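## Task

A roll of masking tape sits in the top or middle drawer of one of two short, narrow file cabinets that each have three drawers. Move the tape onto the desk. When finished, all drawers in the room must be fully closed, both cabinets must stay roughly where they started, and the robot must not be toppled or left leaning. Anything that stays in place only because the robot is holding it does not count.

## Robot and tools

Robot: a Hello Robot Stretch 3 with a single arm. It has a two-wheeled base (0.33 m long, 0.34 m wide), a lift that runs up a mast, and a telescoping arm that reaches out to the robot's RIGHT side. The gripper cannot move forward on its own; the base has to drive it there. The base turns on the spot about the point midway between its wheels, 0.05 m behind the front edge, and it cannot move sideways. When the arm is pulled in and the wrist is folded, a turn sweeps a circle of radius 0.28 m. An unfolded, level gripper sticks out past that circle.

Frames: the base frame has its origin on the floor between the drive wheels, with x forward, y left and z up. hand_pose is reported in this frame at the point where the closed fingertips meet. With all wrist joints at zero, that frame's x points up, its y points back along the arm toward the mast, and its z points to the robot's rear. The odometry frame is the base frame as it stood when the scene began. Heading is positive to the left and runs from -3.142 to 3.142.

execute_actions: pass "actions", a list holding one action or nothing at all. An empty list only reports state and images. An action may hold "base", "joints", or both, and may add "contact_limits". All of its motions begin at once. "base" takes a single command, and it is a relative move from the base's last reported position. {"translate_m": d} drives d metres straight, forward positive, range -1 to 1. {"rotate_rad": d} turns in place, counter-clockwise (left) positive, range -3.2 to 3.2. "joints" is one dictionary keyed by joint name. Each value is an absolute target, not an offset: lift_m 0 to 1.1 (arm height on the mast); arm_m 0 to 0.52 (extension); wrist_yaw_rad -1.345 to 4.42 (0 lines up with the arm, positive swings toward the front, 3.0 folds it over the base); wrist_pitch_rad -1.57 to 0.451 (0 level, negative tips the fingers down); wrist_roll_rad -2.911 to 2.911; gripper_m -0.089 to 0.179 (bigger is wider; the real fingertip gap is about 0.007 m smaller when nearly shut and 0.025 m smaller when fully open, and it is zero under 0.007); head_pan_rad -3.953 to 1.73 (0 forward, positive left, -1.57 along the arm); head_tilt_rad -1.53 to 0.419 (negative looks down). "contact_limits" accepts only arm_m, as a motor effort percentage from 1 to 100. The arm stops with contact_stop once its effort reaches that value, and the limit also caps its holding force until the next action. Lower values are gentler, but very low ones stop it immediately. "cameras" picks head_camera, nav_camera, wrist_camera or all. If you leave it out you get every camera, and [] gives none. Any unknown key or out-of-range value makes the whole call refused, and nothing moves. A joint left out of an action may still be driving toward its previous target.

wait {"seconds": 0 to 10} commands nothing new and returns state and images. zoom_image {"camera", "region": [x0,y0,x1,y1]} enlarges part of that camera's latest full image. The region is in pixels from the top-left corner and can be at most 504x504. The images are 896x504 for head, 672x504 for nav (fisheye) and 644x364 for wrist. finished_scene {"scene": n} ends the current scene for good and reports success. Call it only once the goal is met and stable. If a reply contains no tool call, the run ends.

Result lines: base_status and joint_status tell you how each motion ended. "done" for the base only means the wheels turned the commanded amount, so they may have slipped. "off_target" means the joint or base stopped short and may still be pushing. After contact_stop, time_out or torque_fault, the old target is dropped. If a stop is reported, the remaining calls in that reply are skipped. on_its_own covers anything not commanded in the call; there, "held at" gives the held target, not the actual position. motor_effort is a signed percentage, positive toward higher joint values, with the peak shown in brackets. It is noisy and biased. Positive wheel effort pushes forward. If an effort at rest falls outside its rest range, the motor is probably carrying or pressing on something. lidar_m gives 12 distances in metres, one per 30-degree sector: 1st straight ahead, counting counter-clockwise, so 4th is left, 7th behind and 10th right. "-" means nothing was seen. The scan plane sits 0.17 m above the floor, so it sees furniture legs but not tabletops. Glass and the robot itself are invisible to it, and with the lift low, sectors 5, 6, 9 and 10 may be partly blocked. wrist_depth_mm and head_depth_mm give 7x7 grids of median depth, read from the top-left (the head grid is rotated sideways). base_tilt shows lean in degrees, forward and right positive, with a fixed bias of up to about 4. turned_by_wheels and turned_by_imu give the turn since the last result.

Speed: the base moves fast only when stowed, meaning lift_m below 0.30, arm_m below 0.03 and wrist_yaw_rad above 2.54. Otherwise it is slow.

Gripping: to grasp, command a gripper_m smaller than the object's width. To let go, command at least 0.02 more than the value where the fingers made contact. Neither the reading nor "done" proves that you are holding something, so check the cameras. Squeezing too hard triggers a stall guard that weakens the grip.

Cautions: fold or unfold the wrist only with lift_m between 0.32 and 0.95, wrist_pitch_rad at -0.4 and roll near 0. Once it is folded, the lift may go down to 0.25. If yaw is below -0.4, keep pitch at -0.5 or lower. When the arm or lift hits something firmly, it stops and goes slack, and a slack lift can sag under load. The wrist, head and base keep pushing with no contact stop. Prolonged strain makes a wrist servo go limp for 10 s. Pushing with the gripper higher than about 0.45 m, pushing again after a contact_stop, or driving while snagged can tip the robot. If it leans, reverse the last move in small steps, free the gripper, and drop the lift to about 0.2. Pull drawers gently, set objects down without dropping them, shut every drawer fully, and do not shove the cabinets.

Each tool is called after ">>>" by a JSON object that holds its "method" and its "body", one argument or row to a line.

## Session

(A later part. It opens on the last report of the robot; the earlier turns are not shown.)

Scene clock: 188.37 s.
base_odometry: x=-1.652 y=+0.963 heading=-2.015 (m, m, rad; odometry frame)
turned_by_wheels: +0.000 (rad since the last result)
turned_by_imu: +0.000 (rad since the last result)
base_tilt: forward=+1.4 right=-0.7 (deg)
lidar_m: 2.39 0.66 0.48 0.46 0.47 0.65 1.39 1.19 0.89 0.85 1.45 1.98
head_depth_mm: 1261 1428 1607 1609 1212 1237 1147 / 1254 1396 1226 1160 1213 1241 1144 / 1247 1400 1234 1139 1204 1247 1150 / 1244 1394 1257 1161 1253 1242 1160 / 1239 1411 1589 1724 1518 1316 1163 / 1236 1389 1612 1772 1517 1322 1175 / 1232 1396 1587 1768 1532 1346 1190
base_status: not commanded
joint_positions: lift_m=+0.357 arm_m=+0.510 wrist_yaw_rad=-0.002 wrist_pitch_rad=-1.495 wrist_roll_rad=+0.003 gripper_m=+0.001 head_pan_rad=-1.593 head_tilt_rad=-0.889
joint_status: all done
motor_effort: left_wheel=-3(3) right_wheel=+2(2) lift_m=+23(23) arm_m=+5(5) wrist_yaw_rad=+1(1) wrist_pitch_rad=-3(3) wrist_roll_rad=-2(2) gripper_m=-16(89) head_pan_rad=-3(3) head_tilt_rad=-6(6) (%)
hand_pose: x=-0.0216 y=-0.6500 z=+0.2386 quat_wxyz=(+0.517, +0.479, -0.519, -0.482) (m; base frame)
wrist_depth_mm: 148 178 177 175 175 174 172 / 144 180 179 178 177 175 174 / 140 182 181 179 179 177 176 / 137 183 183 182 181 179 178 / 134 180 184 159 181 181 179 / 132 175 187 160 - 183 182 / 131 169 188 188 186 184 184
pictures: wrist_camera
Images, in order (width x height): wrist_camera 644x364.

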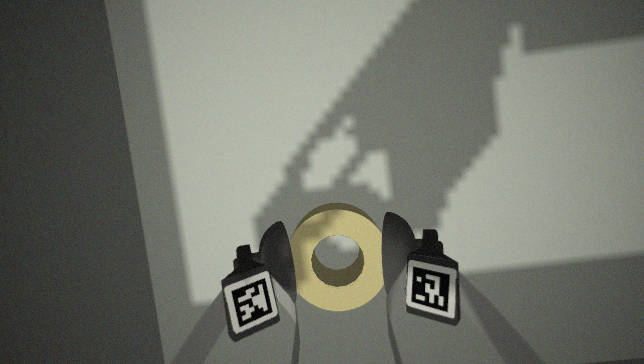

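>>> {"method": "execute_actions", "body": {
  "actions": [
    {"joints":{"lift_m":0.51}}
  ],
  "cameras": ["wrist_camera"]
}}

>>> {"method": "execute_actions", "body": {
  "actions": [
    {"base":{"translate_m":-0.05},"joints":{"arm_m":0.05,"wrist_pitch_rad":-1.1}}
  ],
  "cameras": []
}}

>>> {"method": "execute_actions", "body": {
  "actions": [
    {"joints":{"lift_m":0.202,"wrist_pitch_rad":0}}
  ],
  "cameras": ["wrist_camera","head_camera"]
}}

Scene clock: 200.70 s.
base_odometry: x=-1.652 y=+0.963 heading=-2.015 (m, m, rad; odometry frame)
turned_by_wheels: +0.000 (rad since the last result)
turned_by_imu: +0.000 (rad since the last result)
base_tilt: forward=+1.4 right=-0.9 (deg)
lidar_m: 2.39 0.66 0.48 0.46 0.47 0.65 1.38 1.19 0.89 0.86 1.45 1.98
head_depth_mm: 1266 1426 1612 1602 1230 1250 - / 1251 1404 1220 1159 1227 1236 1140 / 1254 1411 1250 - 1210 1253 1150 / 1246 1415 1259 1160 1246 1251 1158 / 1237 1406 1587 1722 1501 1316 1172 / 1236 1398 1616 1769 1527 1328 1180 / 1231 1385 1610 1761 1541 1343 1194
base_status: not commanded
joint_positions: lift_m=+0.510 arm_m=+0.510 wrist_yaw_rad=-0.002 wrist_pitch_rad=-1.495 wrist_roll_rad=+0.003 gripper_m=+0.001 head_pan_rad=-1.593 head_tilt_rad=-0.889
joint_status: all done
motor_effort: left_wheel=-3(3) right_wheel=+2(2) lift_m=+34(35) arm_m=+5(5) wrist_yaw_rad=+1(1) wrist_pitch_rad=-3(3) wrist_roll_rad=-2(2) gripper_m=-15(16) head_pan_rad=-3(3) head_tilt_rad=-5(6) (%)
hand_pose: x=-0.0216 y=-0.6500 z=+0.3911 quat_wxyz=(+0.517, +0.479, -0.519, -0.482) (m; base frame)
wrist_depth_mm: 545 544 324 324 320 321 282 / 553 550 331 328 326 323 289 / 556 551 332 331 328 326 293 / 561 566 333 336 334 330 302 / 571 570 312 159 336 336 311 / 573 578 280 161 - 300 270 / 583 579 246 244 226 220 207
pictures: wrist_camera
Images, in order (width x height): wrist_camera 644x364.

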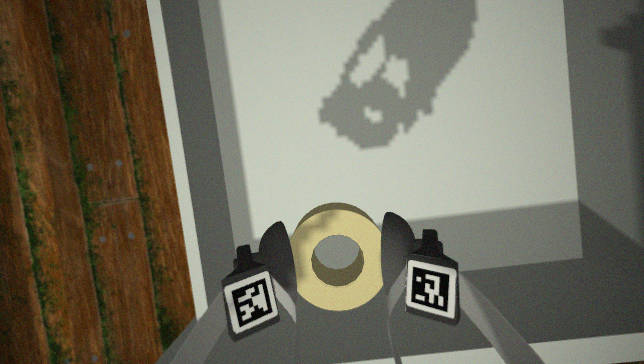

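Scene clock: 205.27 s.
base_odometry: x=-1.630 y=+1.008 heading=-2.015 (m, m, rad; odometry frame)
turned_by_wheels: +0.000 (rad since the last result)
turned_by_imu: +0.000 (rad since the last result)
base_tilt: forward=+1.4 right=-0.7 (deg)
lidar_m: 2.44 0.66 0.48 0.46 0.47 0.65 1.33 1.18 0.89 0.86 1.45 1.97
head_depth_mm: 1262 1436 1621 1638 1453 1253 - / 1255 1417 1228 1178 1209 1241 - / 1244 1397 1235 1166 1230 1250 - / 1240 1414 1256 1162 1245 1237 1161 / 1242 1397 1352 1289 1472 1290 1168 / 1234 1408 1608 1764 1532 1337 1186 / 1236 1396 1591 1763 1529 1347 1185
base_status: done
joint_positions: lift_m=+0.510 arm_m=+0.050 wrist_yaw_rad=-0.001 wrist_pitch_rad=-1.113 wrist_roll_rad=+0.002 gripper_m=+0.001 head_pan_rad=-1.593 head_tilt_rad=-0.889
joint_status: all done
motor_effort: left_wheel=-2(9) right_wheel=+2(3) lift_m=+34(34) arm_m=-5(5) wrist_yaw_rad=+1(0) wrist_pitch_rad=+7(6) wrist_roll_rad=-1(2) gripper_m=-15(16) head_pan_rad=-2(3) head_tilt_rad=-6(5) (%)
hand_pose: x=-0.0217 y=-0.2870 z=+0.4080 quat_wxyz=(+0.600, +0.373, -0.601, -0.374) (m; base frame)
wrist_depth_mm: 789 350 353 367 377 659 668 / 732 704 436 668 654 644 637 / 686 673 666 638 627 626 610 / 645 626 622 613 594 585 580 / 618 603 598 159 572 557 549 / 583 569 578 161 - 537 526 / 558 543 533 532 519 504 508
pictures: none
No camera images: the call's "cameras" was empty. Leave "cameras" out to get every camera's image.

Scene clock: 208.90 s.
base_odometry: x=-1.630 y=+1.008 heading=-2.015 (m, m, rad; odometry frame)
turned_by_wheels: +0.000 (rad since the last result)
turned_by_imu: +0.000 (rad since the last result)
base_tilt: forward=+1.5 right=-0.7 (deg)
lidar_m: 2.44 0.66 0.48 0.46 0.47 0.65 1.33 1.19 0.89 0.86 1.45 1.98
head_depth_mm: 1265 1438 1603 1625 1450 1257 1137 / 1254 1414 1234 1180 1212 1239 1140 / 1247 1404 1236 1172 1229 1159 1190 / 1244 1413 1257 1162 1243 1244 1158 / 1242 1399 1354 1289 1474 1293 1173 / 1238 1398 1609 1765 1521 1330 1185 / 1232 1381 1602 1781 1535 1334 1189
base_status: not commanded
joint_positions: lift_m=+0.202 arm_m=+0.050 wrist_yaw_rad=-0.001 wrist_pitch_rad=-0.028 wrist_roll_rad=+0.002 gripper_m=+0.001 head_pan_rad=-1.593 head_tilt_rad=-0.889
joint_status: all done
motor_effort: left_wheel=-3(3) right_wheel=+3(2) lift_m=+23(28) arm_m=-5(5) wrist_yaw_rad=+1(1) wrist_pitch_rad=+15(13) wrist_roll_rad=-1(1) gripper_m=-15(15) head_pan_rad=-4(4) head_tilt_rad=-6(6) (%)
hand_pose: x=-0.0216 y=-0.4508 z=+0.3098 quat_wxyz=(+0.707, +0.010, -0.707, -0.010) (m; base frame)
wrist_depth_mm: - - - - 532 - 538 / - - 540 534 532 824 545 / - - 553 549 554 788 524 / - - 261 259 258 256 257 / - 266 265 159 263 265 267 / - 274 274 160 - 272 274 / 727 282 283 281 524 510 512
pictures: head_camera (sideways: a quarter turn clockwise sets it upright), wrist_camera
Images, in order (width x height): head_camera 896x504, wrist_camera 644x364.

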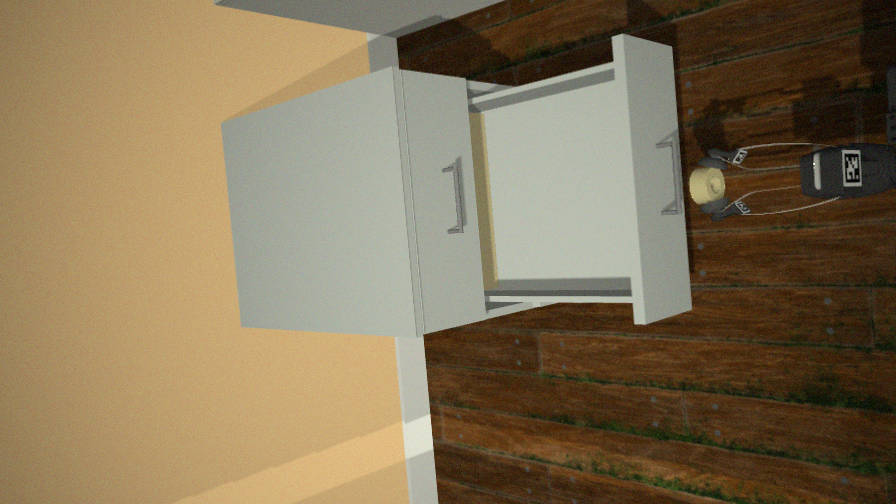

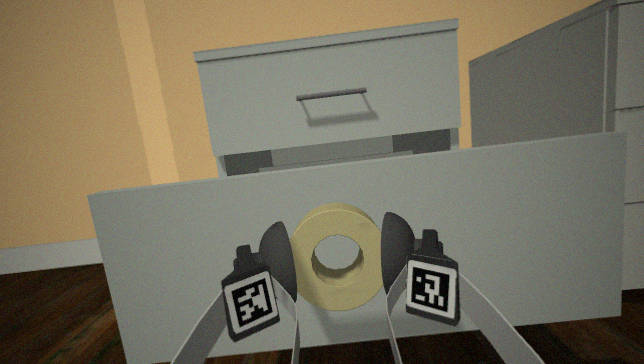

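>>> {"method": "execute_actions", "body": {
  "actions": [
    {"joints":{"arm_m":0.13},"contact_limits":{"arm_m":20}}
  ],
  "cameras": []
}}

>>> {"method": "execute_actions", "body": {
  "actions": [
    {"joints":{"arm_m":0.432},"contact_limits":{"arm_m":15}}
  ],
  "cameras": ["wrist_camera","head_camera"]
}}

Scene clock: 213.63 s.
base_odometry: x=-1.630 y=+1.008 heading=-2.015 (m, m, rad; odometry frame)
turned_by_wheels: +0.000 (rad since the last result)
turned_by_imu: +0.000 (rad since the last result)
base_tilt: forward=+1.5 right=-0.8 (deg)
lidar_m: 2.44 0.66 0.48 0.46 0.47 0.65 1.34 1.18 0.89 0.86 1.45 1.98
head_depth_mm: 1258 1424 1618 1644 1456 1251 1142 / 1258 1421 1232 1170 1217 1244 1186 / 1251 1403 1233 1172 1231 1267 1139 / 1249 1409 1261 1164 1241 1253 1165 / 1237 1400 1354 1289 1484 1277 1168 / 1238 1397 1610 1770 1514 1330 1185 / 1234 1396 1600 1762 1548 1332 1189
base_status: not commanded
joint_positions: lift_m=+0.202 arm_m=+0.130 wrist_yaw_rad=-0.001 wrist_pitch_rad=-0.027 wrist_roll_rad=+0.002 gripper_m=+0.001 head_pan_rad=-1.593 head_tilt_rad=-0.889
joint_status: all done
motor_effort: left_wheel=-3(2) right_wheel=+2(2) lift_m=+23(23) arm_m=+6(10) wrist_yaw_rad=+0(0) wrist_pitch_rad=+14(15) wrist_roll_rad=-1(1) gripper_m=-16(15) head_pan_rad=-3(3) head_tilt_rad=-5(5) (%)
contact_limits: arm_m 20 (drawing in: default 32, maximum 52; extending or still: default 44, maximum 71)
hand_pose: x=-0.0216 y=-0.5301 z=+0.3099 quat_wxyz=(+0.707, +0.010, -0.707, -0.010) (m; base frame)
wrist_depth_mm: 951 955 978 453 446 939 537 / - 999 462 460 463 726 549 / - - 470 468 470 742 562 / - - 541 190 182 180 179 / 187 185 185 159 183 185 184 / 191 191 191 160 - 189 189 / 198 196 196 194 193 194 194
pictures: none
No camera images: the call's "cameras" was empty. Leave "cameras" out to get every camera's image.

Scene clock: 217.07 s.
base_odometry: x=-1.630 y=+1.008 heading=-2.015 (m, m, rad; odometry frame)
turned_by_wheels: +0.000 (rad since the last result)
turned_by_imu: +0.000 (rad since the last result)
base_tilt: forward=+1.4 right=-0.8 (deg)
lidar_m: 2.44 0.66 0.48 0.46 0.47 0.65 1.33 1.18 0.89 0.86 1.45 1.98
head_depth_mm: 1261 1427 1611 1643 1460 1268 1134 / 1253 1415 1228 1175 1399 1281 1143 / 1253 1403 1236 1163 1351 1298 1151 / 1245 1412 1266 1160 1405 1305 1160 / 1237 1398 1348 1258 1481 1315 1172 / 1243 1406 1613 1778 1516 1327 1179 / 1233 1385 1609 1760 1542 1341 1188
base_status: not commanded
joint_positions: lift_m=+0.202 arm_m=+0.432 wrist_yaw_rad=+0.001 wrist_pitch_rad=-0.027 wrist_roll_rad=+0.002 gripper_m=+0.001 head_pan_rad=-1.593 head_tilt_rad=-0.889
joint_status: all done
motor_effort: left_wheel=-2(3) right_wheel=+2(2) lift_m=+23(23) arm_m=+7(10) wrist_yaw_rad=-1(1) wrist_pitch_rad=+15(16) wrist_roll_rad=-1(1) gripper_m=-15(15) head_pan_rad=-4(3) head_tilt_rad=-6(5) (%)
contact_limits: arm_m 15 (drawing in: default 32, maximum 52; extending or still: default 44, maximum 71)
hand_pose: x=-0.0211 y=-0.8320 z=+0.3099 quat_wxyz=(+0.707, +0.010, -0.707, -0.009) (m; base frame)
wrist_depth_mm: 166 166 165 166 165 164 164 / 170 170 170 169 169 169 168 / 175 174 174 174 173 174 173 / 180 179 179 178 179 178 177 / 184 185 184 158 181 184 182 / 189 190 190 161 - 188 187 / 197 195 196 192 192 193 192
pictures: head_camera (sideways: a quarter turn clockwise sets it upright), wrist_camera
Images, in order (width x height): head_camera 896x504, wrist_camera 644x364.

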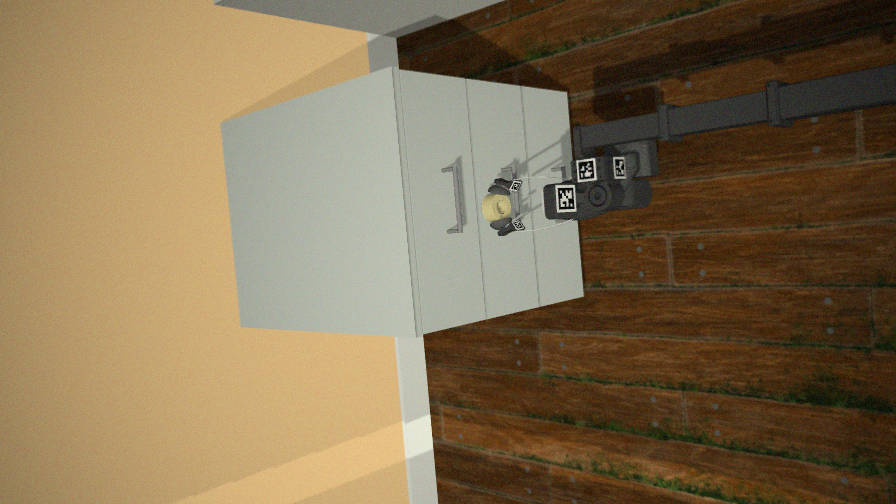

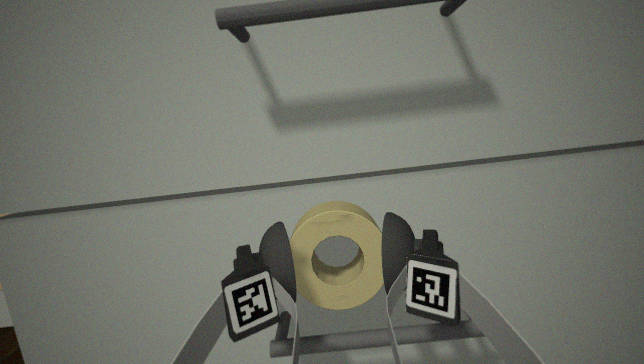

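>>> {"method": "execute_actions", "body": {
  "actions": [
    {"joints":{"arm_m":0.36,"head_pan_rad":-2.1,"head_tilt_rad":-0.75}}
  ],
  "cameras": ["head_camera"]
}}

>>> {"method": "execute_actions", "body": {
  "actions": [
    {"base":{"translate_m":0.3},"joints":{"arm_m":0.0,"lift_m":0.33,"wrist_pitch_rad":-0.4,"head_pan_rad":-2.2}}
  ],
  "cameras": ["head_camera"]
}}

>>> {"method": "execute_actions", "body": {
  "actions": [
    {"base":{"translate_m":0.2},"joints":{"wrist_yaw_rad":3.0,"head_pan_rad":-2.35,"head_tilt_rad":-0.65}}
  ],
  "cameras": ["head_camera"]
}}

Scene clock: 227.37 s.
base_odometry: x=-1.630 y=+1.008 heading=-2.015 (m, m, rad; odometry frame)
turned_by_wheels: +0.000 (rad since the last result)
turned_by_imu: +0.000 (rad since the last result)
base_tilt: forward=+1.5 right=-0.9 (deg)
lidar_m: 2.44 0.66 0.47 0.46 0.48 0.65 1.34 1.18 0.89 0.86 1.45 1.98
head_depth_mm: 1580 1719 1885 1510 1577 1361 1198 / 1547 1708 1820 1306 1510 1380 1199 / 1464 1621 1524 1265 1410 1397 1208 / 1388 1520 1563 1340 1566 1400 1241 / 1315 1441 1550 1722 1586 1366 1183 / 1260 1366 1499 1289 1135 1290 1214 / 1204 1303 1428 1266 1086 1195 1250
base_status: not commanded
joint_positions: lift_m=+0.202 arm_m=+0.360 wrist_yaw_rad=+0.001 wrist_pitch_rad=-0.027 wrist_roll_rad=+0.002 gripper_m=+0.001 head_pan_rad=-2.093 head_tilt_rad=-0.754
joint_status: all done
motor_effort: left_wheel=-2(2) right_wheel=+1(2) lift_m=+23(23) arm_m=-5(6) wrist_yaw_rad=-1(1) wrist_pitch_rad=+14(14) wrist_roll_rad=-1(1) gripper_m=-16(16) head_pan_rad=-4(32) head_tilt_rad=+2(16) (%)
hand_pose: x=-0.0211 y=-0.7608 z=+0.3099 quat_wxyz=(+0.707, +0.010, -0.707, -0.009) (m; base frame)
wrist_depth_mm: 235 233 232 230 232 231 231 / 759 240 240 239 239 237 237 / 772 245 244 244 244 244 245 / 819 252 252 251 250 250 249 / 847 259 258 159 254 258 254 / 849 266 266 161 - 263 265 / 724 274 274 273 273 273 274
pictures: head_camera (sideways: a quarter turn clockwise sets it upright)
Images, in order (width x height): head_camera 896x504.

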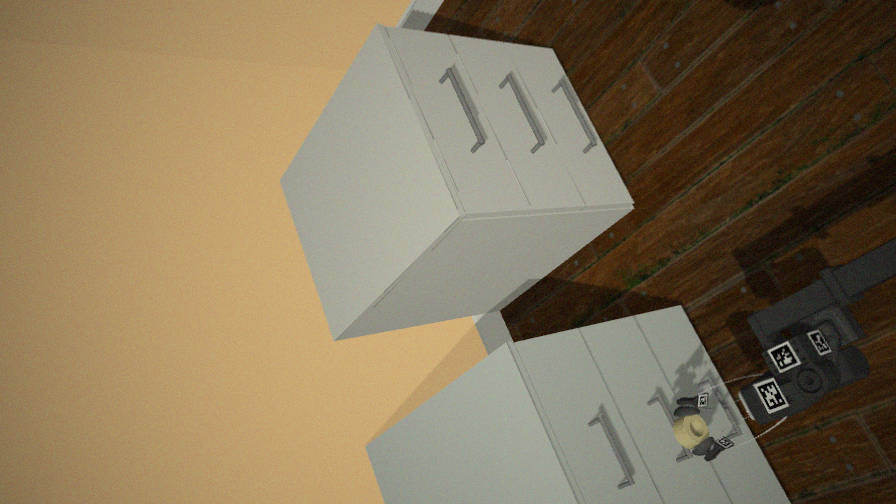

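Scene clock: 231.53 s.
base_odometry: x=-1.759 y=+0.738 heading=-2.015 (m, m, rad; odometry frame)
turned_by_wheels: +0.000 (rad since the last result)
turned_by_imu: +0.001 (rad since the last result)
base_tilt: forward=+1.4 right=-0.7 (deg)
lidar_m: 2.14 0.66 0.48 0.46 0.48 0.65 1.64 1.19 0.89 0.87 1.45 1.97
head_depth_mm: 1773 1937 1499 1604 1622 1370 1192 / 1693 1874 1512 1451 1590 1385 1204 / 1571 1732 1529 1510 1604 1390 1211 / 1477 1609 1652 1641 1413 1403 1220 / 1382 1505 1669 1231 1267 1378 1229 / 1306 1422 1513 1244 1171 1344 1239 / 1238 1329 1462 1266 1143 1442 1257
base_status: done
joint_positions: lift_m=+0.330 arm_m=+0.000 wrist_yaw_rad=+0.001 wrist_pitch_rad=-0.415 wrist_roll_rad=+0.002 gripper_m=+0.001 head_pan_rad=-2.193 head_tilt_rad=-0.754
joint_status: all done
motor_effort: left_wheel=-3(6) right_wheel=+2(6) lift_m=+34(33) arm_m=-5(4) wrist_yaw_rad=-1(1) wrist_pitch_rad=+8(13) wrist_roll_rad=-1(1) gripper_m=-16(15) head_pan_rad=-3(13) head_tilt_rad=+2(2) (%)
hand_pose: x=-0.0213 y=-0.3701 z=+0.3431 quat_wxyz=(+0.692, +0.146, -0.692, -0.146) (m; base frame)
wrist_depth_mm: - - - - 553 559 574 / - - - - 604 603 611 / - - - - 662 661 833 / - - 958 886 717 730 738 / 823 793 756 159 688 644 624 / 677 643 625 161 - 549 525 / 565 538 511 501 482 478 455
pictures: head_camera (sideways: a quarter turn clockwise sets it upright)
Images, in order (width x height): head_camera 896x504.

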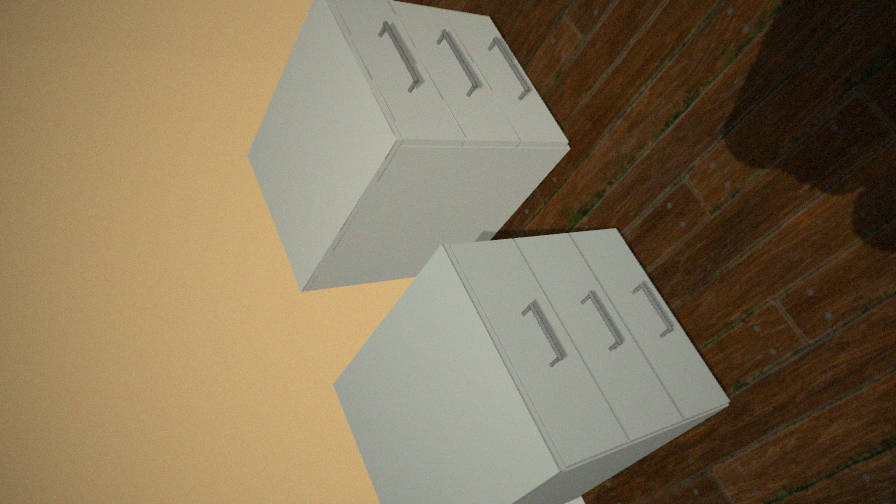

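Scene clock: 234.70 s.
base_odometry: x=-1.845 y=+0.557 heading=-2.015 (m, m, rad; odometry frame)
turned_by_wheels: +0.000 (rad since the last result)
turned_by_imu: +0.001 (rad since the last result)
base_tilt: forward=+1.6 right=-1.0 (deg)
lidar_m: 1.94 0.66 0.48 0.46 0.48 0.65 1.77 1.29 0.92 1.28 1.45 1.97
head_depth_mm: 1781 1929 2100 2061 1779 1473 1255 / 1904 2064 2200 1597 1722 1480 1262 / 1791 1957 1913 1549 1701 1492 1281 / 1649 1765 1835 1654 1434 1473 1284 / 1504 1630 1755 1433 1268 1401 1290 / 1412 1503 1614 1443 1180 1279 1299 / 1314 1405 1495 1477 1223 1477 1322
base_status: done
joint_positions: lift_m=+0.330 arm_m=+0.000 wrist_yaw_rad=+2.998 wrist_pitch_rad=-0.415 wrist_roll_rad=+0.002 gripper_m=+0.001 head_pan_rad=-2.343 head_tilt_rad=-0.655
joint_status: all done
motor_effort: left_wheel=-3(5) right_wheel=+2(6) lift_m=+34(34) arm_m=-4(5) wrist_yaw_rad=+2(2) wrist_pitch_rad=+8(8) wrist_roll_rad=-1(1) gripper_m=-15(15) head_pan_rad=-3(16) head_tilt_rad=+3(14) (%)
hand_pose: x=+0.0110 y=+0.0771 z=+0.3431 quat_wxyz=(+0.196, +0.701, +0.096, +0.679) (m; base frame)
wrist_depth_mm: 406 - 437 466 483 506 538 / 435 - 477 509 521 553 585 / 469 - 518 549 568 609 653 / 508 521 557 594 632 672 701 / 548 574 610 159 679 644 621 / 595 618 - 161 - 557 528 / 569 545 - 520 488 473 460
pictures: head_camera (sideways: a quarter turn clockwise sets it upright)
Images, in order (width x height): head_camera 896x504.

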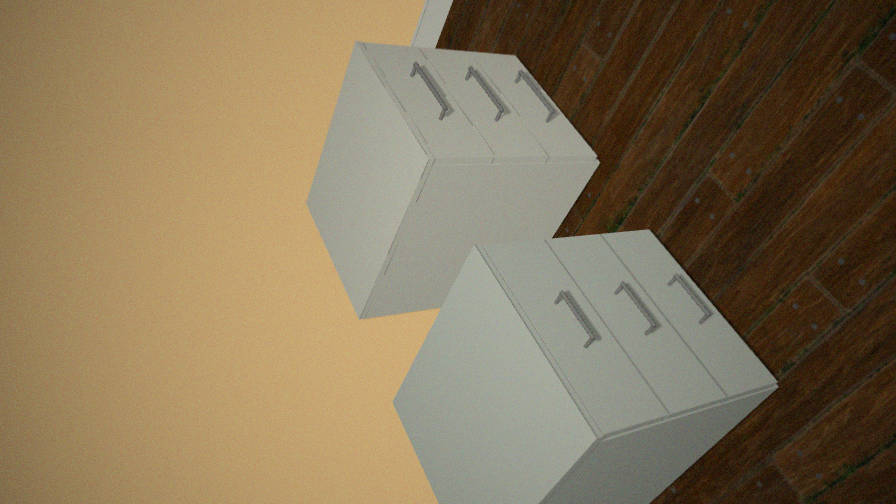

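>>> {"method": "execute_actions", "body": {
  "actions": [
    {"joints":{"lift_m":0.285}}
  ],
  "cameras": []
}}

>>> {"method": "execute_actions", "body": {
  "actions": [
    {"base":{"translate_m":1.0},"joints":{"head_pan_rad":0,"head_tilt_rad":-0.7}}
  ],
  "cameras": []
}}

>>> {"method": "execute_actions", "body": {
  "actions": [
    {"base":{"translate_m":0.4}}
  ],
  "cameras": []
}}

>>> {"method": "execute_actions", "body": {
  "actions": [
    {"base":{"rotate_rad":1.62}}
  ],
  "cameras": []
}}

>>> {"method": "execute_actions", "body": {
  "actions": [
    {"base":{"translate_m":1.0}}
  ],
  "cameras": ["nav_camera","head_camera"]
}}

Scene clock: 241.73 s.
base_odometry: x=-1.845 y=+0.557 heading=-2.015 (m, m, rad; odometry frame)
turned_by_wheels: +0.000 (rad since the last result)
turned_by_imu: +0.000 (rad since the last result)
base_tilt: forward=+1.5 right=-0.9 (deg)
lidar_m: 1.94 0.66 0.48 0.46 0.48 0.65 1.77 1.29 0.92 1.28 1.45 1.98
head_depth_mm: 1800 1918 2104 2076 1765 1471 1259 / 1898 2087 2187 1592 1730 1487 1263 / 1794 1943 1904 1544 1685 1493 1269 / 1650 1771 1809 1657 1444 1478 1293 / 1521 1628 1740 1420 1255 1392 1302 / 1410 1500 1621 1435 1174 1277 1309 / 1323 1399 1479 1472 1228 1485 1318
base_status: not commanded
joint_positions: lift_m=+0.285 arm_m=+0.000 wrist_yaw_rad=+2.998 wrist_pitch_rad=-0.416 wrist_roll_rad=+0.002 gripper_m=+0.001 head_pan_rad=-2.343 head_tilt_rad=-0.655
joint_status: all done
motor_effort: left_wheel=-3(3) right_wheel=+3(2) lift_m=+23(30) arm_m=-4(4) wrist_yaw_rad=+1(1) wrist_pitch_rad=+8(8) wrist_roll_rad=-1(1) gripper_m=-16(16) head_pan_rad=-4(3) head_tilt_rad=+2(3) (%)
hand_pose: x=+0.0109 y=+0.0770 z=+0.2984 quat_wxyz=(+0.196, +0.701, +0.096, +0.679) (m; base frame)
wrist_depth_mm: 406 - 440 466 481 509 543 / 433 - 471 505 526 555 584 / 464 - 511 549 572 615 648 / 506 525 568 596 628 669 671 / 550 574 610 159 627 581 558 / 576 581 - 161 - 492 476 / 502 505 - - 438 427 419
pictures: none
No camera images: the call's "cameras" was empty. Leave "cameras" out to get every camera's image.

Scene clock: 246.73 s.
base_odometry: x=-2.275 y=-0.346 heading=-2.015 (m, m, rad; odometry frame)
turned_by_wheels: +0.000 (rad since the last result)
turned_by_imu: +0.003 (rad since the last result)
base_tilt: forward=+1.6 right=-0.8 (deg)
lidar_m: 0.93 0.97 1.32 0.47 0.48 0.66 1.81 1.60 1.45 1.39 1.33 0.97
head_depth_mm: 779 854 943 1067 1213 1375 1230 / 779 852 948 1067 1221 1375 1248 / 777 854 948 1070 1221 1386 1247 / 777 851 948 1068 1218 1382 1255 / 777 855 946 1063 1219 1380 1267 / 776 854 946 1062 1211 1397 1285 / 777 854 947 1068 1214 1408 1289
base_status: done
joint_positions: lift_m=+0.285 arm_m=+0.000 wrist_yaw_rad=+2.999 wrist_pitch_rad=-0.416 wrist_roll_rad=+0.002 gripper_m=+0.001 head_pan_rad=-0.007 head_tilt_rad=-0.692
joint_status: all done
motor_effort: left_wheel=-3(10) right_wheel=+3(11) lift_m=+23(23) arm_m=-4(4) wrist_yaw_rad=+1(1) wrist_pitch_rad=+8(8) wrist_roll_rad=-1(1) gripper_m=-16(16) head_pan_rad=+3(44) head_tilt_rad=-4(11) (%)
hand_pose: x=+0.0108 y=+0.0771 z=+0.2984 quat_wxyz=(+0.195, +0.701, +0.096, +0.679) (m; base frame)
wrist_depth_mm: 410 - 450 - - - 918 / 434 - 479 - - - 969 / 470 - 529 - - 918 860 / 505 531 569 803 754 710 671 / 555 577 621 159 627 582 554 / 588 575 - 161 - 495 476 / 507 502 - - 440 432 413
pictures: none
No camera images: the call's "cameras" was empty. Leave "cameras" out to get every camera's image.

Scene clock: 249.80 s.
base_odometry: x=-2.447 y=-0.707 heading=-2.015 (m, m, rad; odometry frame)
turned_by_wheels: +0.000 (rad since the last result)
turned_by_imu: +0.001 (rad since the last result)
base_tilt: forward=+1.6 right=-0.7 (deg)
lidar_m: 0.53 0.55 0.75 2.07 0.64 0.66 1.82 1.94 1.44 1.39 0.76 0.55
head_depth_mm: 426 468 520 584 668 779 930 / 425 467 520 585 670 780 935 / 425 467 518 586 668 780 934 / 426 467 519 583 667 777 933 / 424 466 519 584 667 779 931 / 425 467 519 583 664 778 933 / 425 467 518 582 665 774 933
base_status: done
joint_positions: lift_m=+0.285 arm_m=+0.000 wrist_yaw_rad=+2.999 wrist_pitch_rad=-0.416 wrist_roll_rad=+0.002 gripper_m=+0.001 head_pan_rad=-0.007 head_tilt_rad=-0.692
joint_status: not commanded
motor_effort: left_wheel=-4(11) right_wheel=+3(9) lift_m=+23(23) arm_m=-4(4) wrist_yaw_rad=+1(0) wrist_pitch_rad=+8(8) wrist_roll_rad=-1(1) gripper_m=-16(15) head_pan_rad=+4(3) head_tilt_rad=-4(4) (%)
hand_pose: x=+0.0108 y=+0.0771 z=+0.2984 quat_wxyz=(+0.195, +0.701, +0.096, +0.679) (m; base frame)
wrist_depth_mm: 621 - - - - 740 540 / 645 - - - - 780 552 / 641 - - - 995 799 577 / 616 810 866 805 751 705 582 / 591 710 692 159 616 582 544 / 586 577 - 161 - 503 479 / 509 500 - - 436 430 415
pictures: none
No camera images: the call's "cameras" was empty. Leave "cameras" out to get every camera's image.

Scene clock: 252.00 s.
base_odometry: x=-2.447 y=-0.707 heading=-0.396 (m, m, rad; odometry frame)
turned_by_wheels: +1.620 (rad since the last result)
turned_by_imu: +1.610 (rad since the last result)
base_tilt: forward=+1.6 right=-0.9 (deg)
lidar_m: 2.49 0.64 0.69 2.21 1.89 1.43 1.39 0.72 0.55 0.53 0.56 0.80
head_depth_mm: 2132 2209 2305 2052 1695 1427 1230 / 2850 3067 2839 2149 1713 1434 1236 / 2877 3160 2839 2176 1740 1454 1249 / 2859 3160 2931 2203 1753 1479 1259 / 2902 3124 2973 2223 1770 1479 1272 / 2919 3178 3060 2262 1800 1414 1251 / 2924 3186 3129 2204 1094 1073 1068
base_status: done
joint_positions: lift_m=+0.285 arm_m=+0.000 wrist_yaw_rad=+2.999 wrist_pitch_rad=-0.416 wrist_roll_rad=+0.002 gripper_m=+0.001 head_pan_rad=-0.007 head_tilt_rad=-0.692
joint_status: not commanded
motor_effort: left_wheel=-4(14) right_wheel=+3(10) lift_m=+23(23) arm_m=-4(4) wrist_yaw_rad=+1(1) wrist_pitch_rad=+8(8) wrist_roll_rad=-2(1) gripper_m=-15(16) head_pan_rad=+4(4) head_tilt_rad=-4(3) (%)
hand_pose: x=+0.0108 y=+0.0770 z=+0.2984 quat_wxyz=(+0.195, +0.701, +0.096, +0.679) (m; base frame)
wrist_depth_mm: - - - - - 693 502 / - - - - - 712 538 / - - - - 979 750 588 / - 896 844 799 748 683 629 / 742 706 680 159 622 582 555 / 611 578 - 162 - 503 477 / 506 498 - - 440 428 415
pictures: none
No camera images: the call's "cameras" was empty. Leave "cameras" out to get every camera's image.

Scene clock: 257.00 s.
base_odometry: x=-1.524 y=-1.092 heading=-0.396 (m, m, rad; odometry frame)
turned_by_wheels: +0.000 (rad since the last result)
turned_by_imu: +0.003 (rad since the last result)
base_tilt: forward=+1.6 right=-0.8 (deg)
lidar_m: 1.97 2.50 3.29 0.40 0.41 0.58 1.92 0.78 0.60 0.58 0.61 0.87
head_depth_mm: 2016 2180 2320 2097 1715 1433 1229 / 1995 2220 2449 2129 1734 1452 1244 / 2018 2206 2438 2192 1741 1442 1244 / 2023 2217 2491 2187 1764 1467 1257 / 2034 2163 2405 2167 1777 1488 1267 / 2035 2112 2498 2266 1802 1498 1281 / 2065 2175 2530 2307 1842 1524 1297
base_status: done
joint_positions: lift_m=+0.285 arm_m=+0.000 wrist_yaw_rad=+2.999 wrist_pitch_rad=-0.416 wrist_roll_rad=+0.002 gripper_m=+0.001 head_pan_rad=-0.007 head_tilt_rad=-0.692
joint_status: not commanded
motor_effort: left_wheel=-4(9) right_wheel=+3(8) lift_m=+23(23) arm_m=-4(5) wrist_yaw_rad=+0(1) wrist_pitch_rad=+8(8) wrist_roll_rad=-1(1) gripper_m=-16(15) head_pan_rad=+3(3) head_tilt_rad=-4(4) (%)
hand_pose: x=+0.0107 y=+0.0770 z=+0.2984 quat_wxyz=(+0.195, +0.701, +0.096, +0.679) (m; base frame)
wrist_depth_mm: 357 - - - - - - / 386 - 572 - - - - / 414 - 464 - 989 914 850 / 447 459 507 811 746 711 678 / 487 505 534 158 617 576 564 / 536 547 - 161 - 495 473 / 511 498 - - 437 426 415
pictures: head_camera (sideways: a quarter turn clockwise sets it upright), nav_camera (sideways: a quarter turn counterclockwise sets it upright)
Images, in order (width x height): head_camera 896x504, nav_camera 672x504.

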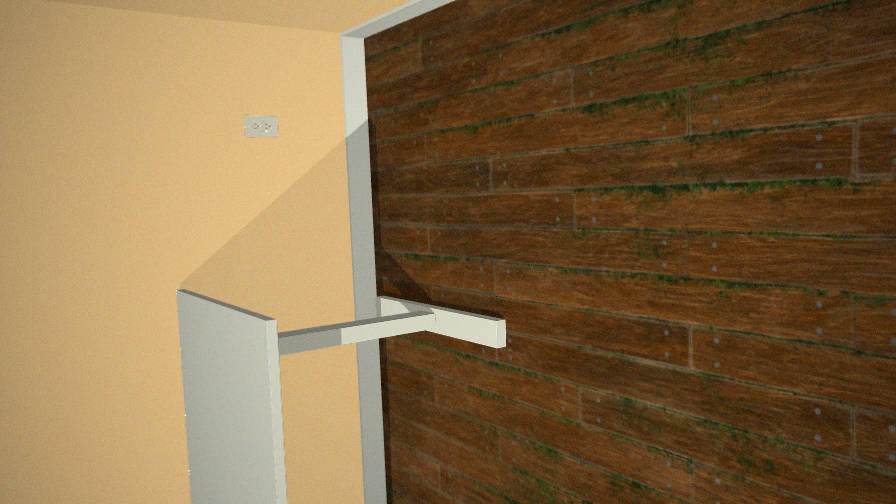

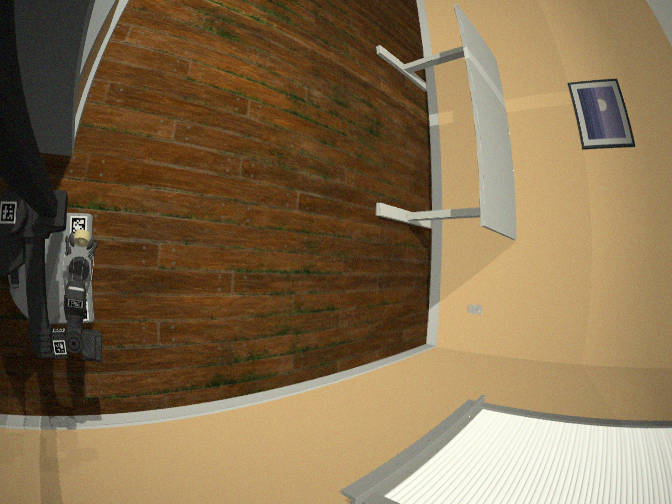

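>>> {"method": "execute_actions", "body": {
  "actions": [
    {"base":{"rotate_rad":0.34}}
  ],
  "cameras": []
}}

>>> {"method": "execute_actions", "body": {
  "actions": [
    {"base":{"translate_m":1.0}}
  ],
  "cameras": []
}}

>>> {"method": "execute_actions", "body": {
  "actions": [
    {"base":{"translate_m":0.18},"joints":{"lift_m":0.6}}
  ],
  "cameras": []
}}

>>> {"method": "execute_actions", "body": {
  "actions": [
    {"base":{"rotate_rad":1.2},"joints":{"lift_m":0.92,"head_pan_rad":-1.57,"head_tilt_rad":-0.9}}
  ],
  "cameras": []
}}

>>> {"method": "execute_actions", "body": {
  "actions": [
    {"joints":{"wrist_yaw_rad":0}}
  ]
}}

Scene clock: 264.47 s.
base_odometry: x=-1.524 y=-1.092 heading=-0.056 (m, m, rad; odometry frame)
turned_by_wheels: +0.340 (rad since the last result)
turned_by_imu: +0.338 (rad since the last result)
base_tilt: forward=+1.4 right=-0.7 (deg)
lidar_m: 1.97 2.53 0.80 0.40 0.49 2.40 0.97 0.63 0.58 0.59 0.73 1.51
head_depth_mm: 1992 2109 2365 2122 1703 1435 1235 / 2056 1882 2424 2124 1716 1439 1234 / 2111 1949 2540 2183 1745 1453 1250 / 2196 2009 2664 2214 1758 1464 1252 / 2281 2185 2751 2219 1787 1482 1272 / 2369 2315 2860 2233 1810 1490 1282 / 2471 2376 2819 2292 1843 1507 1304
base_status: done
joint_positions: lift_m=+0.285 arm_m=+0.000 wrist_yaw_rad=+2.999 wrist_pitch_rad=-0.416 wrist_roll_rad=+0.002 gripper_m=+0.001 head_pan_rad=-0.007 head_tilt_rad=-0.692
joint_status: not commanded
motor_effort: left_wheel=-4(14) right_wheel=+2(6) lift_m=+23(23) arm_m=-4(4) wrist_yaw_rad=+1(1) wrist_pitch_rad=+8(8) wrist_roll_rad=-1(1) gripper_m=-15(16) head_pan_rad=+3(3) head_tilt_rad=-4(4) (%)
hand_pose: x=+0.0107 y=+0.0770 z=+0.2984 quat_wxyz=(+0.195, +0.701, +0.096, +0.679) (m; base frame)
wrist_depth_mm: 492 - 417 410 - - - / - - 456 449 - - - / - - 502 481 - 950 859 / 969 633 546 533 749 711 674 / 743 688 598 159 628 578 557 / 606 583 - 161 - 495 476 / 504 500 - - 431 432 414
pictures: none
No camera images: the call's "cameras" was empty. Leave "cameras" out to get every camera's image.

Scene clock: 269.47 s.
base_odometry: x=-0.526 y=-1.148 heading=-0.056 (m, m, rad; odometry frame)
turned_by_wheels: +0.000 (rad since the last result)
turned_by_imu: +0.003 (rad since the last result)
base_tilt: forward=+1.6 right=-0.9 (deg)
lidar_m: 1.47 1.60 2.79 1.70 1.12 1.01 1.59 1.04 0.96 0.97 1.22 1.00
head_depth_mm: 1206 1315 1241 942 1234 1382 1208 / 1243 1372 1269 955 1631 1443 1238 / 1282 1409 1299 969 1650 1460 1248 / 1331 1472 1318 980 1713 1461 1266 / 1389 1534 1334 1000 1773 1478 1270 / 1435 1608 1366 1043 1802 1495 1286 / 1495 1663 1405 1109 1834 1508 1295
base_status: done
joint_positions: lift_m=+0.285 arm_m=+0.000 wrist_yaw_rad=+2.999 wrist_pitch_rad=-0.416 wrist_roll_rad=+0.002 gripper_m=+0.001 head_pan_rad=-0.007 head_tilt_rad=-0.692
joint_status: not commanded
motor_effort: left_wheel=-4(9) right_wheel=+3(10) lift_m=+23(23) arm_m=-4(4) wrist_yaw_rad=+1(0) wrist_pitch_rad=+8(9) wrist_roll_rad=-1(1) gripper_m=-15(15) head_pan_rad=+3(4) head_tilt_rad=-4(3) (%)
hand_pose: x=+0.0107 y=+0.0770 z=+0.2984 quat_wxyz=(+0.195, +0.701, +0.096, +0.679) (m; base frame)
wrist_depth_mm: - - - - - - - / - - - - - - - / - - - - - 923 854 / 938 908 850 803 770 703 671 / 743 712 691 159 619 584 560 / 615 576 - 161 - 496 475 / 507 501 - - 439 432 410
pictures: none
No camera images: the call's "cameras" was empty. Leave "cameras" out to get every camera's image.

Scene clock: 273.17 s.
base_odometry: x=-0.346 y=-1.158 heading=-0.056 (m, m, rad; odometry frame)
turned_by_wheels: +0.000 (rad since the last result)
turned_by_imu: +0.001 (rad since the last result)
base_tilt: forward=+1.5 right=-0.8 (deg)
lidar_m: 1.29 1.45 2.72 2.12 1.60 1.18 1.71 1.12 1.03 1.04 1.31 0.83
head_depth_mm: 1062 1162 1218 946 759 1227 1223 / 1097 1201 1266 959 766 1373 1243 / 1136 1246 1290 968 775 1419 1253 / 1180 1306 1326 979 782 1473 1261 / 1223 1358 1341 996 820 1478 1269 / 1263 1409 1364 1013 857 1503 1276 / 1314 1483 1412 1025 893 1512 1296
base_status: done
joint_positions: lift_m=+0.600 arm_m=+0.000 wrist_yaw_rad=+2.999 wrist_pitch_rad=-0.416 wrist_roll_rad=+0.002 gripper_m=+0.001 head_pan_rad=-0.007 head_tilt_rad=-0.692
joint_status: all done
motor_effort: left_wheel=-4(11) right_wheel=+3(11) lift_m=+34(35) arm_m=-4(4) wrist_yaw_rad=+1(1) wrist_pitch_rad=+9(9) wrist_roll_rad=-1(1) gripper_m=-16(16) head_pan_rad=+3(3) head_tilt_rad=-4(4) (%)
hand_pose: x=+0.0107 y=+0.0770 z=+0.6128 quat_wxyz=(+0.195, +0.701, +0.096, +0.679) (m; base frame)
wrist_depth_mm: - - - - - - - / - - - - - - - / - - - - - - - / - - - - - - - / - - - 159 - - 986 / - - - 161 - 869 824 / 903 841 - 799 778 757 729
pictures: none
No camera images: the call's "cameras" was empty. Leave "cameras" out to get every camera's image.

Scene clock: 276.90 s.
base_odometry: x=-0.346 y=-1.158 heading=+1.144 (m, m, rad; odometry frame)
turned_by_wheels: +1.200 (rad since the last result)
turned_by_imu: +1.198 (rad since the last result)
base_tilt: forward=+1.4 right=-0.9 (deg)
lidar_m: 2.72 1.66 1.23 1.18 1.43 1.06 1.03 1.08 1.33 0.83 1.34 1.45
head_depth_mm: 1135 1279 1457 773 - 1243 1146 / 1127 1169 901 761 - - - / 1139 1144 915 759 - - - / 1131 1168 930 771 - 1251 1162 / 1141 1189 943 777 1489 1270 1166 / 1145 1206 957 788 1491 1333 1177 / 1153 1228 967 799 1507 1341 1196
base_status: done
joint_positions: lift_m=+0.920 arm_m=+0.000 wrist_yaw_rad=+2.999 wrist_pitch_rad=-0.416 wrist_roll_rad=+0.002 gripper_m=+0.001 head_pan_rad=-1.563 head_tilt_rad=-0.889
joint_status: all done
motor_effort: left_wheel=-4(10) right_wheel=+4(5) lift_m=+34(35) arm_m=-4(4) wrist_yaw_rad=+0(0) wrist_pitch_rad=+9(9) wrist_roll_rad=-1(1) gripper_m=-16(15) head_pan_rad=-3(43) head_tilt_rad=-6(21) (%)
hand_pose: x=+0.0107 y=+0.0769 z=+0.9328 quat_wxyz=(+0.196, +0.701, +0.097, +0.679) (m; base frame)
wrist_depth_mm: - - - - - - - / - - - - - - - / - - - - - - - / - - - - - - - / - - - 159 - - - / - - - 162 - - - / - - - - - - -
pictures: none
No camera images: the call's "cameras" was empty. Leave "cameras" out to get every camera's image.

Scene clock: 279.40 s.
base_odometry: x=-0.346 y=-1.158 heading=+1.144 (m, m, rad; odometry frame)
turned_by_wheels: +0.000 (rad since the last result)
turned_by_imu: +0.000 (rad since the last result)
base_tilt: forward=+1.5 right=-0.7 (deg)
lidar_m: 2.73 1.66 1.23 1.18 1.43 1.06 1.03 1.08 1.32 0.83 1.34 1.45
head_depth_mm: 1136 1285 1453 774 - - 1114 / 1136 1166 900 - - - 1111 / 1143 1145 916 - - 1297 1133 / 1140 1172 928 773 1453 1303 1157 / 1138 1190 939 778 1477 1321 1168 / 1145 1215 954 789 1499 1332 1180 / 1146 1228 969 801 1519 1345 1193
base_status: not commanded
joint_positions: lift_m=+0.920 arm_m=+0.000 wrist_yaw_rad=+0.002 wrist_pitch_rad=-0.416 wrist_roll_rad=+0.002 gripper_m=+0.001 head_pan_rad=-1.563 head_tilt_rad=-0.889
joint_status: all done
motor_effort: left_wheel=-4(4) right_wheel=+3(3) lift_m=+33(33) arm_m=-5(5) wrist_yaw_rad=-1(1) wrist_pitch_rad=+9(9) wrist_roll_rad=-1(1) gripper_m=-16(15) head_pan_rad=-4(3) head_tilt_rad=-6(5) (%)
hand_pose: x=-0.0210 y=-0.3700 z=+0.9328 quat_wxyz=(+0.692, +0.147, -0.692, -0.146) (m; base frame)
wrist_depth_mm: 929 936 952 938 938 915 944 / - - - - - - - / - - 939 852 - - - / 787 719 685 644 636 - - / 595 563 549 159 498 - - / 475 461 450 161 - - - / 408 401 - 961 - - -
pictures: head_camera (sideways: a quarter turn clockwise sets it upright), nav_camera (sideways: a quarter turn counterclockwise sets it upright), wrist_camera
Images, in order (width x height): head_camera 896x504, nav_camera 672x504, wrist_camera 644x364.

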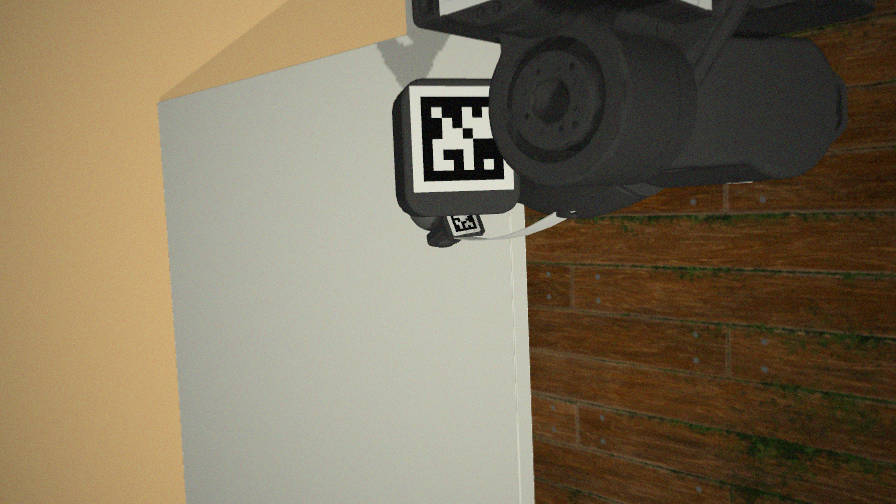

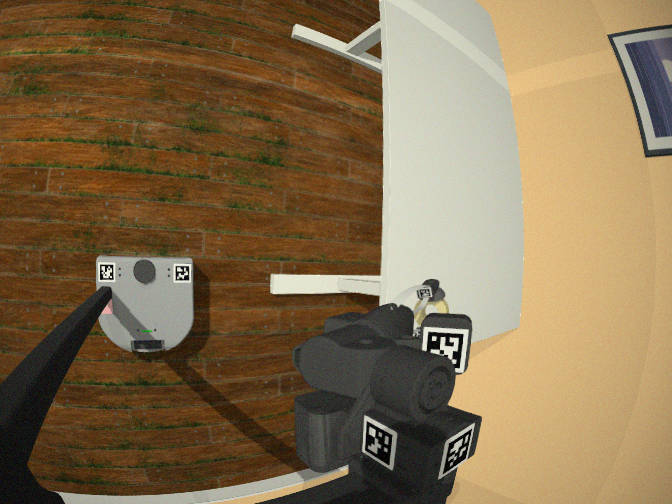

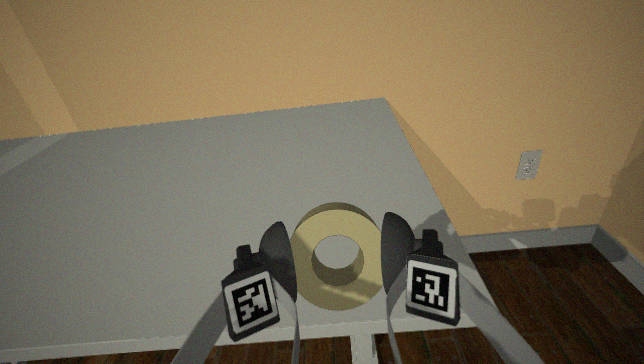

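>>> {"method": "execute_actions", "body": {
  "actions": [
    {"base":{"translate_m":0.2},"joints":{"arm_m":0.5,"wrist_pitch_rad":-1.5,"lift_m":0.94}}
  ],
  "cameras": ["wrist_camera","nav_camera"]
}}

Scene clock: 286.87 s.
base_odometry: x=-0.263 y=-0.976 heading=+1.144 (m, m, rad; odometry frame)
turned_by_wheels: +0.000 (rad since the last result)
turned_by_imu: +0.001 (rad since the last result)
base_tilt: forward=+1.4 right=-0.9 (deg)
lidar_m: 2.53 1.66 1.32 1.19 1.71 1.27 1.23 1.29 0.86 0.94 1.34 1.29
head_depth_mm: - 1065 890 744 1397 1251 1142 / 1179 1124 902 753 1439 1286 1142 / - 1077 852 760 1476 1294 1157 / 1145 1173 931 771 1465 1301 1160 / 1148 1185 941 775 1470 1312 1167 / 1144 1202 951 789 1498 1328 1177 / 1151 1230 964 798 1499 1329 1189
base_status: done
joint_positions: lift_m=+0.940 arm_m=+0.500 wrist_yaw_rad=+0.000 wrist_pitch_rad=-1.494 wrist_roll_rad=+0.002 gripper_m=+0.001 head_pan_rad=-1.563 head_tilt_rad=-0.889
joint_status: all done
motor_effort: left_wheel=-4(5) right_wheel=+3(5) lift_m=+33(36) arm_m=+5(4) wrist_yaw_rad=+0(1) wrist_pitch_rad=-3(11) wrist_roll_rad=-1(1) gripper_m=-16(15) head_pan_rad=-3(4) head_tilt_rad=-6(5) (%)
hand_pose: x=-0.0216 y=-0.6402 z=+0.8211 quat_wxyz=(+0.518, +0.480, -0.519, -0.481) (m; base frame)
wrist_depth_mm: 259 257 255 253 252 249 248 / 261 257 258 254 255 252 250 / 264 261 260 258 258 254 253 / 268 264 264 262 260 258 255 / 269 269 264 158 263 261 258 / 272 271 268 161 - 263 261 / 276 274 272 271 271 265 265
pictures: nav_camera (sideways: a quarter turn counterclockwise sets it upright), wrist_camera
Images, in order (width x height): nav_camera 672x504, wrist_camera 644x364.

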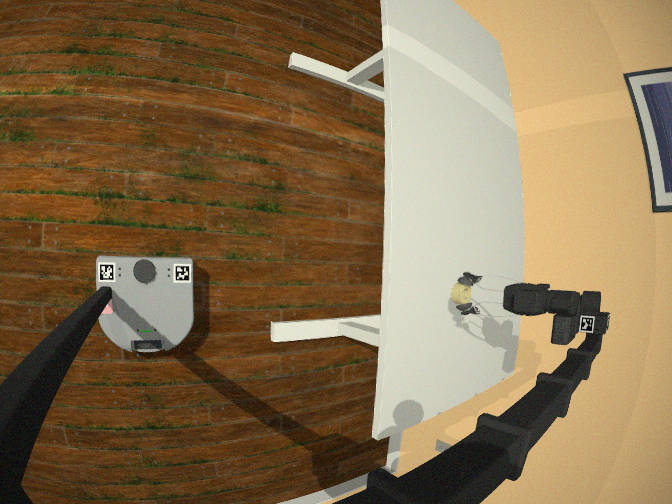

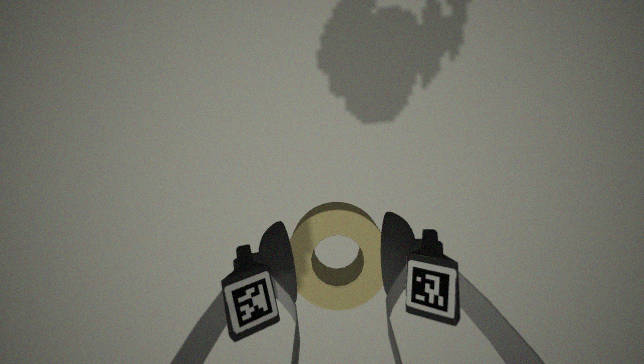

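>>> {"method": "execute_actions", "body": {
  "actions": [
    {"joints":{"lift_m":0.862}}
  ],
  "cameras": []
}}

>>> {"method": "execute_actions", "body": {
  "actions": [
    {"joints":{"gripper_m":0.09}}
  ],
  "cameras": []
}}

>>> {"method": "execute_actions", "body": {
  "actions": [
    {"joints":{"lift_m":0.92}}
  ],
  "cameras": ["wrist_camera"]
}}

Scene clock: 293.03 s.
base_odometry: x=-0.263 y=-0.976 heading=+1.144 (m, m, rad; odometry frame)
turned_by_wheels: +0.000 (rad since the last result)
turned_by_imu: +0.000 (rad since the last result)
base_tilt: forward=+1.4 right=-0.9 (deg)
lidar_m: 2.52 1.65 1.32 1.19 1.70 1.27 1.23 1.29 0.86 0.94 1.35 1.29
head_depth_mm: 1120 - 844 744 1398 1248 1132 / 1102 1058 899 750 1443 1288 1144 / 1106 - 890 758 1487 1290 1150 / 1139 1165 927 767 1457 1311 1156 / 1148 1186 943 778 1480 1316 1175 / 1149 1213 955 786 1491 1340 1173 / 1153 1238 975 796 1510 1343 1185
base_status: not commanded
joint_positions: lift_m=+0.862 arm_m=+0.500 wrist_yaw_rad=+0.000 wrist_pitch_rad=-1.494 wrist_roll_rad=+0.002 gripper_m=+0.001 head_pan_rad=-1.563 head_tilt_rad=-0.889
joint_status: all done
motor_effort: left_wheel=-4(4) right_wheel=+3(3) lift_m=+23(32) arm_m=+5(5) wrist_yaw_rad=+0(0) wrist_pitch_rad=-3(3) wrist_roll_rad=-1(1) gripper_m=-15(15) head_pan_rad=-3(3) head_tilt_rad=-7(6) (%)
hand_pose: x=-0.0216 y=-0.6402 z=+0.7436 quat_wxyz=(+0.518, +0.480, -0.519, -0.481) (m; base frame)
wrist_depth_mm: 181 180 179 177 177 176 174 / 183 182 181 179 179 177 176 / 185 184 183 182 179 178 177 / 187 186 185 183 182 181 180 / 190 188 186 159 183 182 182 / 192 190 189 161 - 185 183 / 192 192 191 190 189 186 185
pictures: none
No camera images: the call's "cameras" was empty. Leave "cameras" out to get every camera's image.

Scene clock: 294.43 s.
base_odometry: x=-0.263 y=-0.976 heading=+1.144 (m, m, rad; odometry frame)
turned_by_wheels: +0.000 (rad since the last result)
turned_by_imu: +0.000 (rad since the last result)
base_tilt: forward=+1.5 right=-0.9 (deg)
lidar_m: 2.51 1.65 1.32 1.19 1.71 1.27 1.23 1.28 0.86 0.94 1.35 1.29
head_depth_mm: 1120 - 843 744 1386 1248 1139 / 1100 1060 900 751 1440 1281 1139 / 1109 - 890 759 1485 1299 1153 / 1143 1169 927 764 1470 1309 1158 / 1149 1195 939 779 1484 1311 1167 / 1147 1203 956 788 1494 1329 1177 / 1151 1229 965 800 1509 1345 1189
base_status: not commanded
joint_positions: lift_m=+0.862 arm_m=+0.500 wrist_yaw_rad=+0.000 wrist_pitch_rad=-1.494 wrist_roll_rad=+0.002 gripper_m=+0.090 head_pan_rad=-1.563 head_tilt_rad=-0.889
joint_status: all done
motor_effort: left_wheel=-4(4) right_wheel=+2(3) lift_m=+23(23) arm_m=+5(5) wrist_yaw_rad=-1(0) wrist_pitch_rad=-3(3) wrist_roll_rad=-1(1) gripper_m=+0(80) head_pan_rad=-3(3) head_tilt_rad=-6(6) (%)
hand_pose: x=-0.0216 y=-0.6402 z=+0.7436 quat_wxyz=(+0.518, +0.480, -0.519, -0.481) (m; base frame)
wrist_depth_mm: 182 181 179 178 176 175 174 / 184 183 182 179 178 177 177 / 185 184 183 182 180 178 178 / 187 187 184 184 181 181 179 / 189 188 186 161 184 182 181 / 191 190 188 162 185 185 183 / 193 193 191 190 189 186 186
pictures: none
No camera images: the call's "cameras" was empty. Leave "cameras" out to get every camera's image.

Scene clock: 295.80 s.
base_odometry: x=-0.263 y=-0.976 heading=+1.144 (m, m, rad; odometry frame)
turned_by_wheels: +0.000 (rad since the last result)
turned_by_imu: +0.000 (rad since the last result)
base_tilt: forward=+1.5 right=-0.8 (deg)
lidar_m: 2.53 1.65 1.32 1.19 1.70 1.27 1.23 1.29 0.86 0.94 1.35 1.29
head_depth_mm: - 1057 889 743 1401 1244 1129 / - 1128 899 752 1432 1286 1140 / - 1188 918 759 1476 1289 1149 / 1142 1167 935 768 1462 1306 1163 / 1150 1182 940 780 1473 1315 1169 / 1148 1211 953 787 1491 1328 1178 / 1146 1228 970 795 1517 1331 1184
base_status: not commanded
joint_positions: lift_m=+0.920 arm_m=+0.500 wrist_yaw_rad=+0.000 wrist_pitch_rad=-1.494 wrist_roll_rad=+0.002 gripper_m=+0.090 head_pan_rad=-1.563 head_tilt_rad=-0.889
joint_status: all done
motor_effort: left_wheel=-4(4) right_wheel=+3(3) lift_m=+33(33) arm_m=+5(5) wrist_yaw_rad=-1(0) wrist_pitch_rad=-3(3) wrist_roll_rad=-1(1) gripper_m=+0(1) head_pan_rad=-3(3) head_tilt_rad=-6(5) (%)
hand_pose: x=-0.0216 y=-0.6402 z=+0.8011 quat_wxyz=(+0.518, +0.480, -0.519, -0.481) (m; base frame)
wrist_depth_mm: 240 237 235 233 232 231 229 / 243 241 238 236 235 233 232 / 245 242 239 238 236 237 234 / 246 245 242 242 239 238 237 / 249 248 246 227 243 239 238 / 251 250 247 246 244 243 241 / 255 253 251 248 247 247 242
pictures: wrist_camera
Images, in order (width x height): wrist_camera 644x364.

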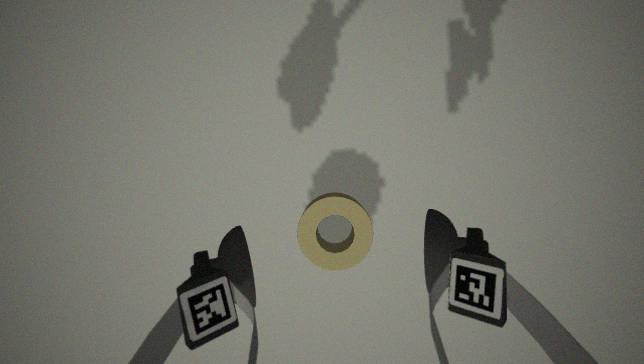

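>>> {"method": "finished_scene", "body": {
  "scene": 1
}}

The scene is finished: the task was done.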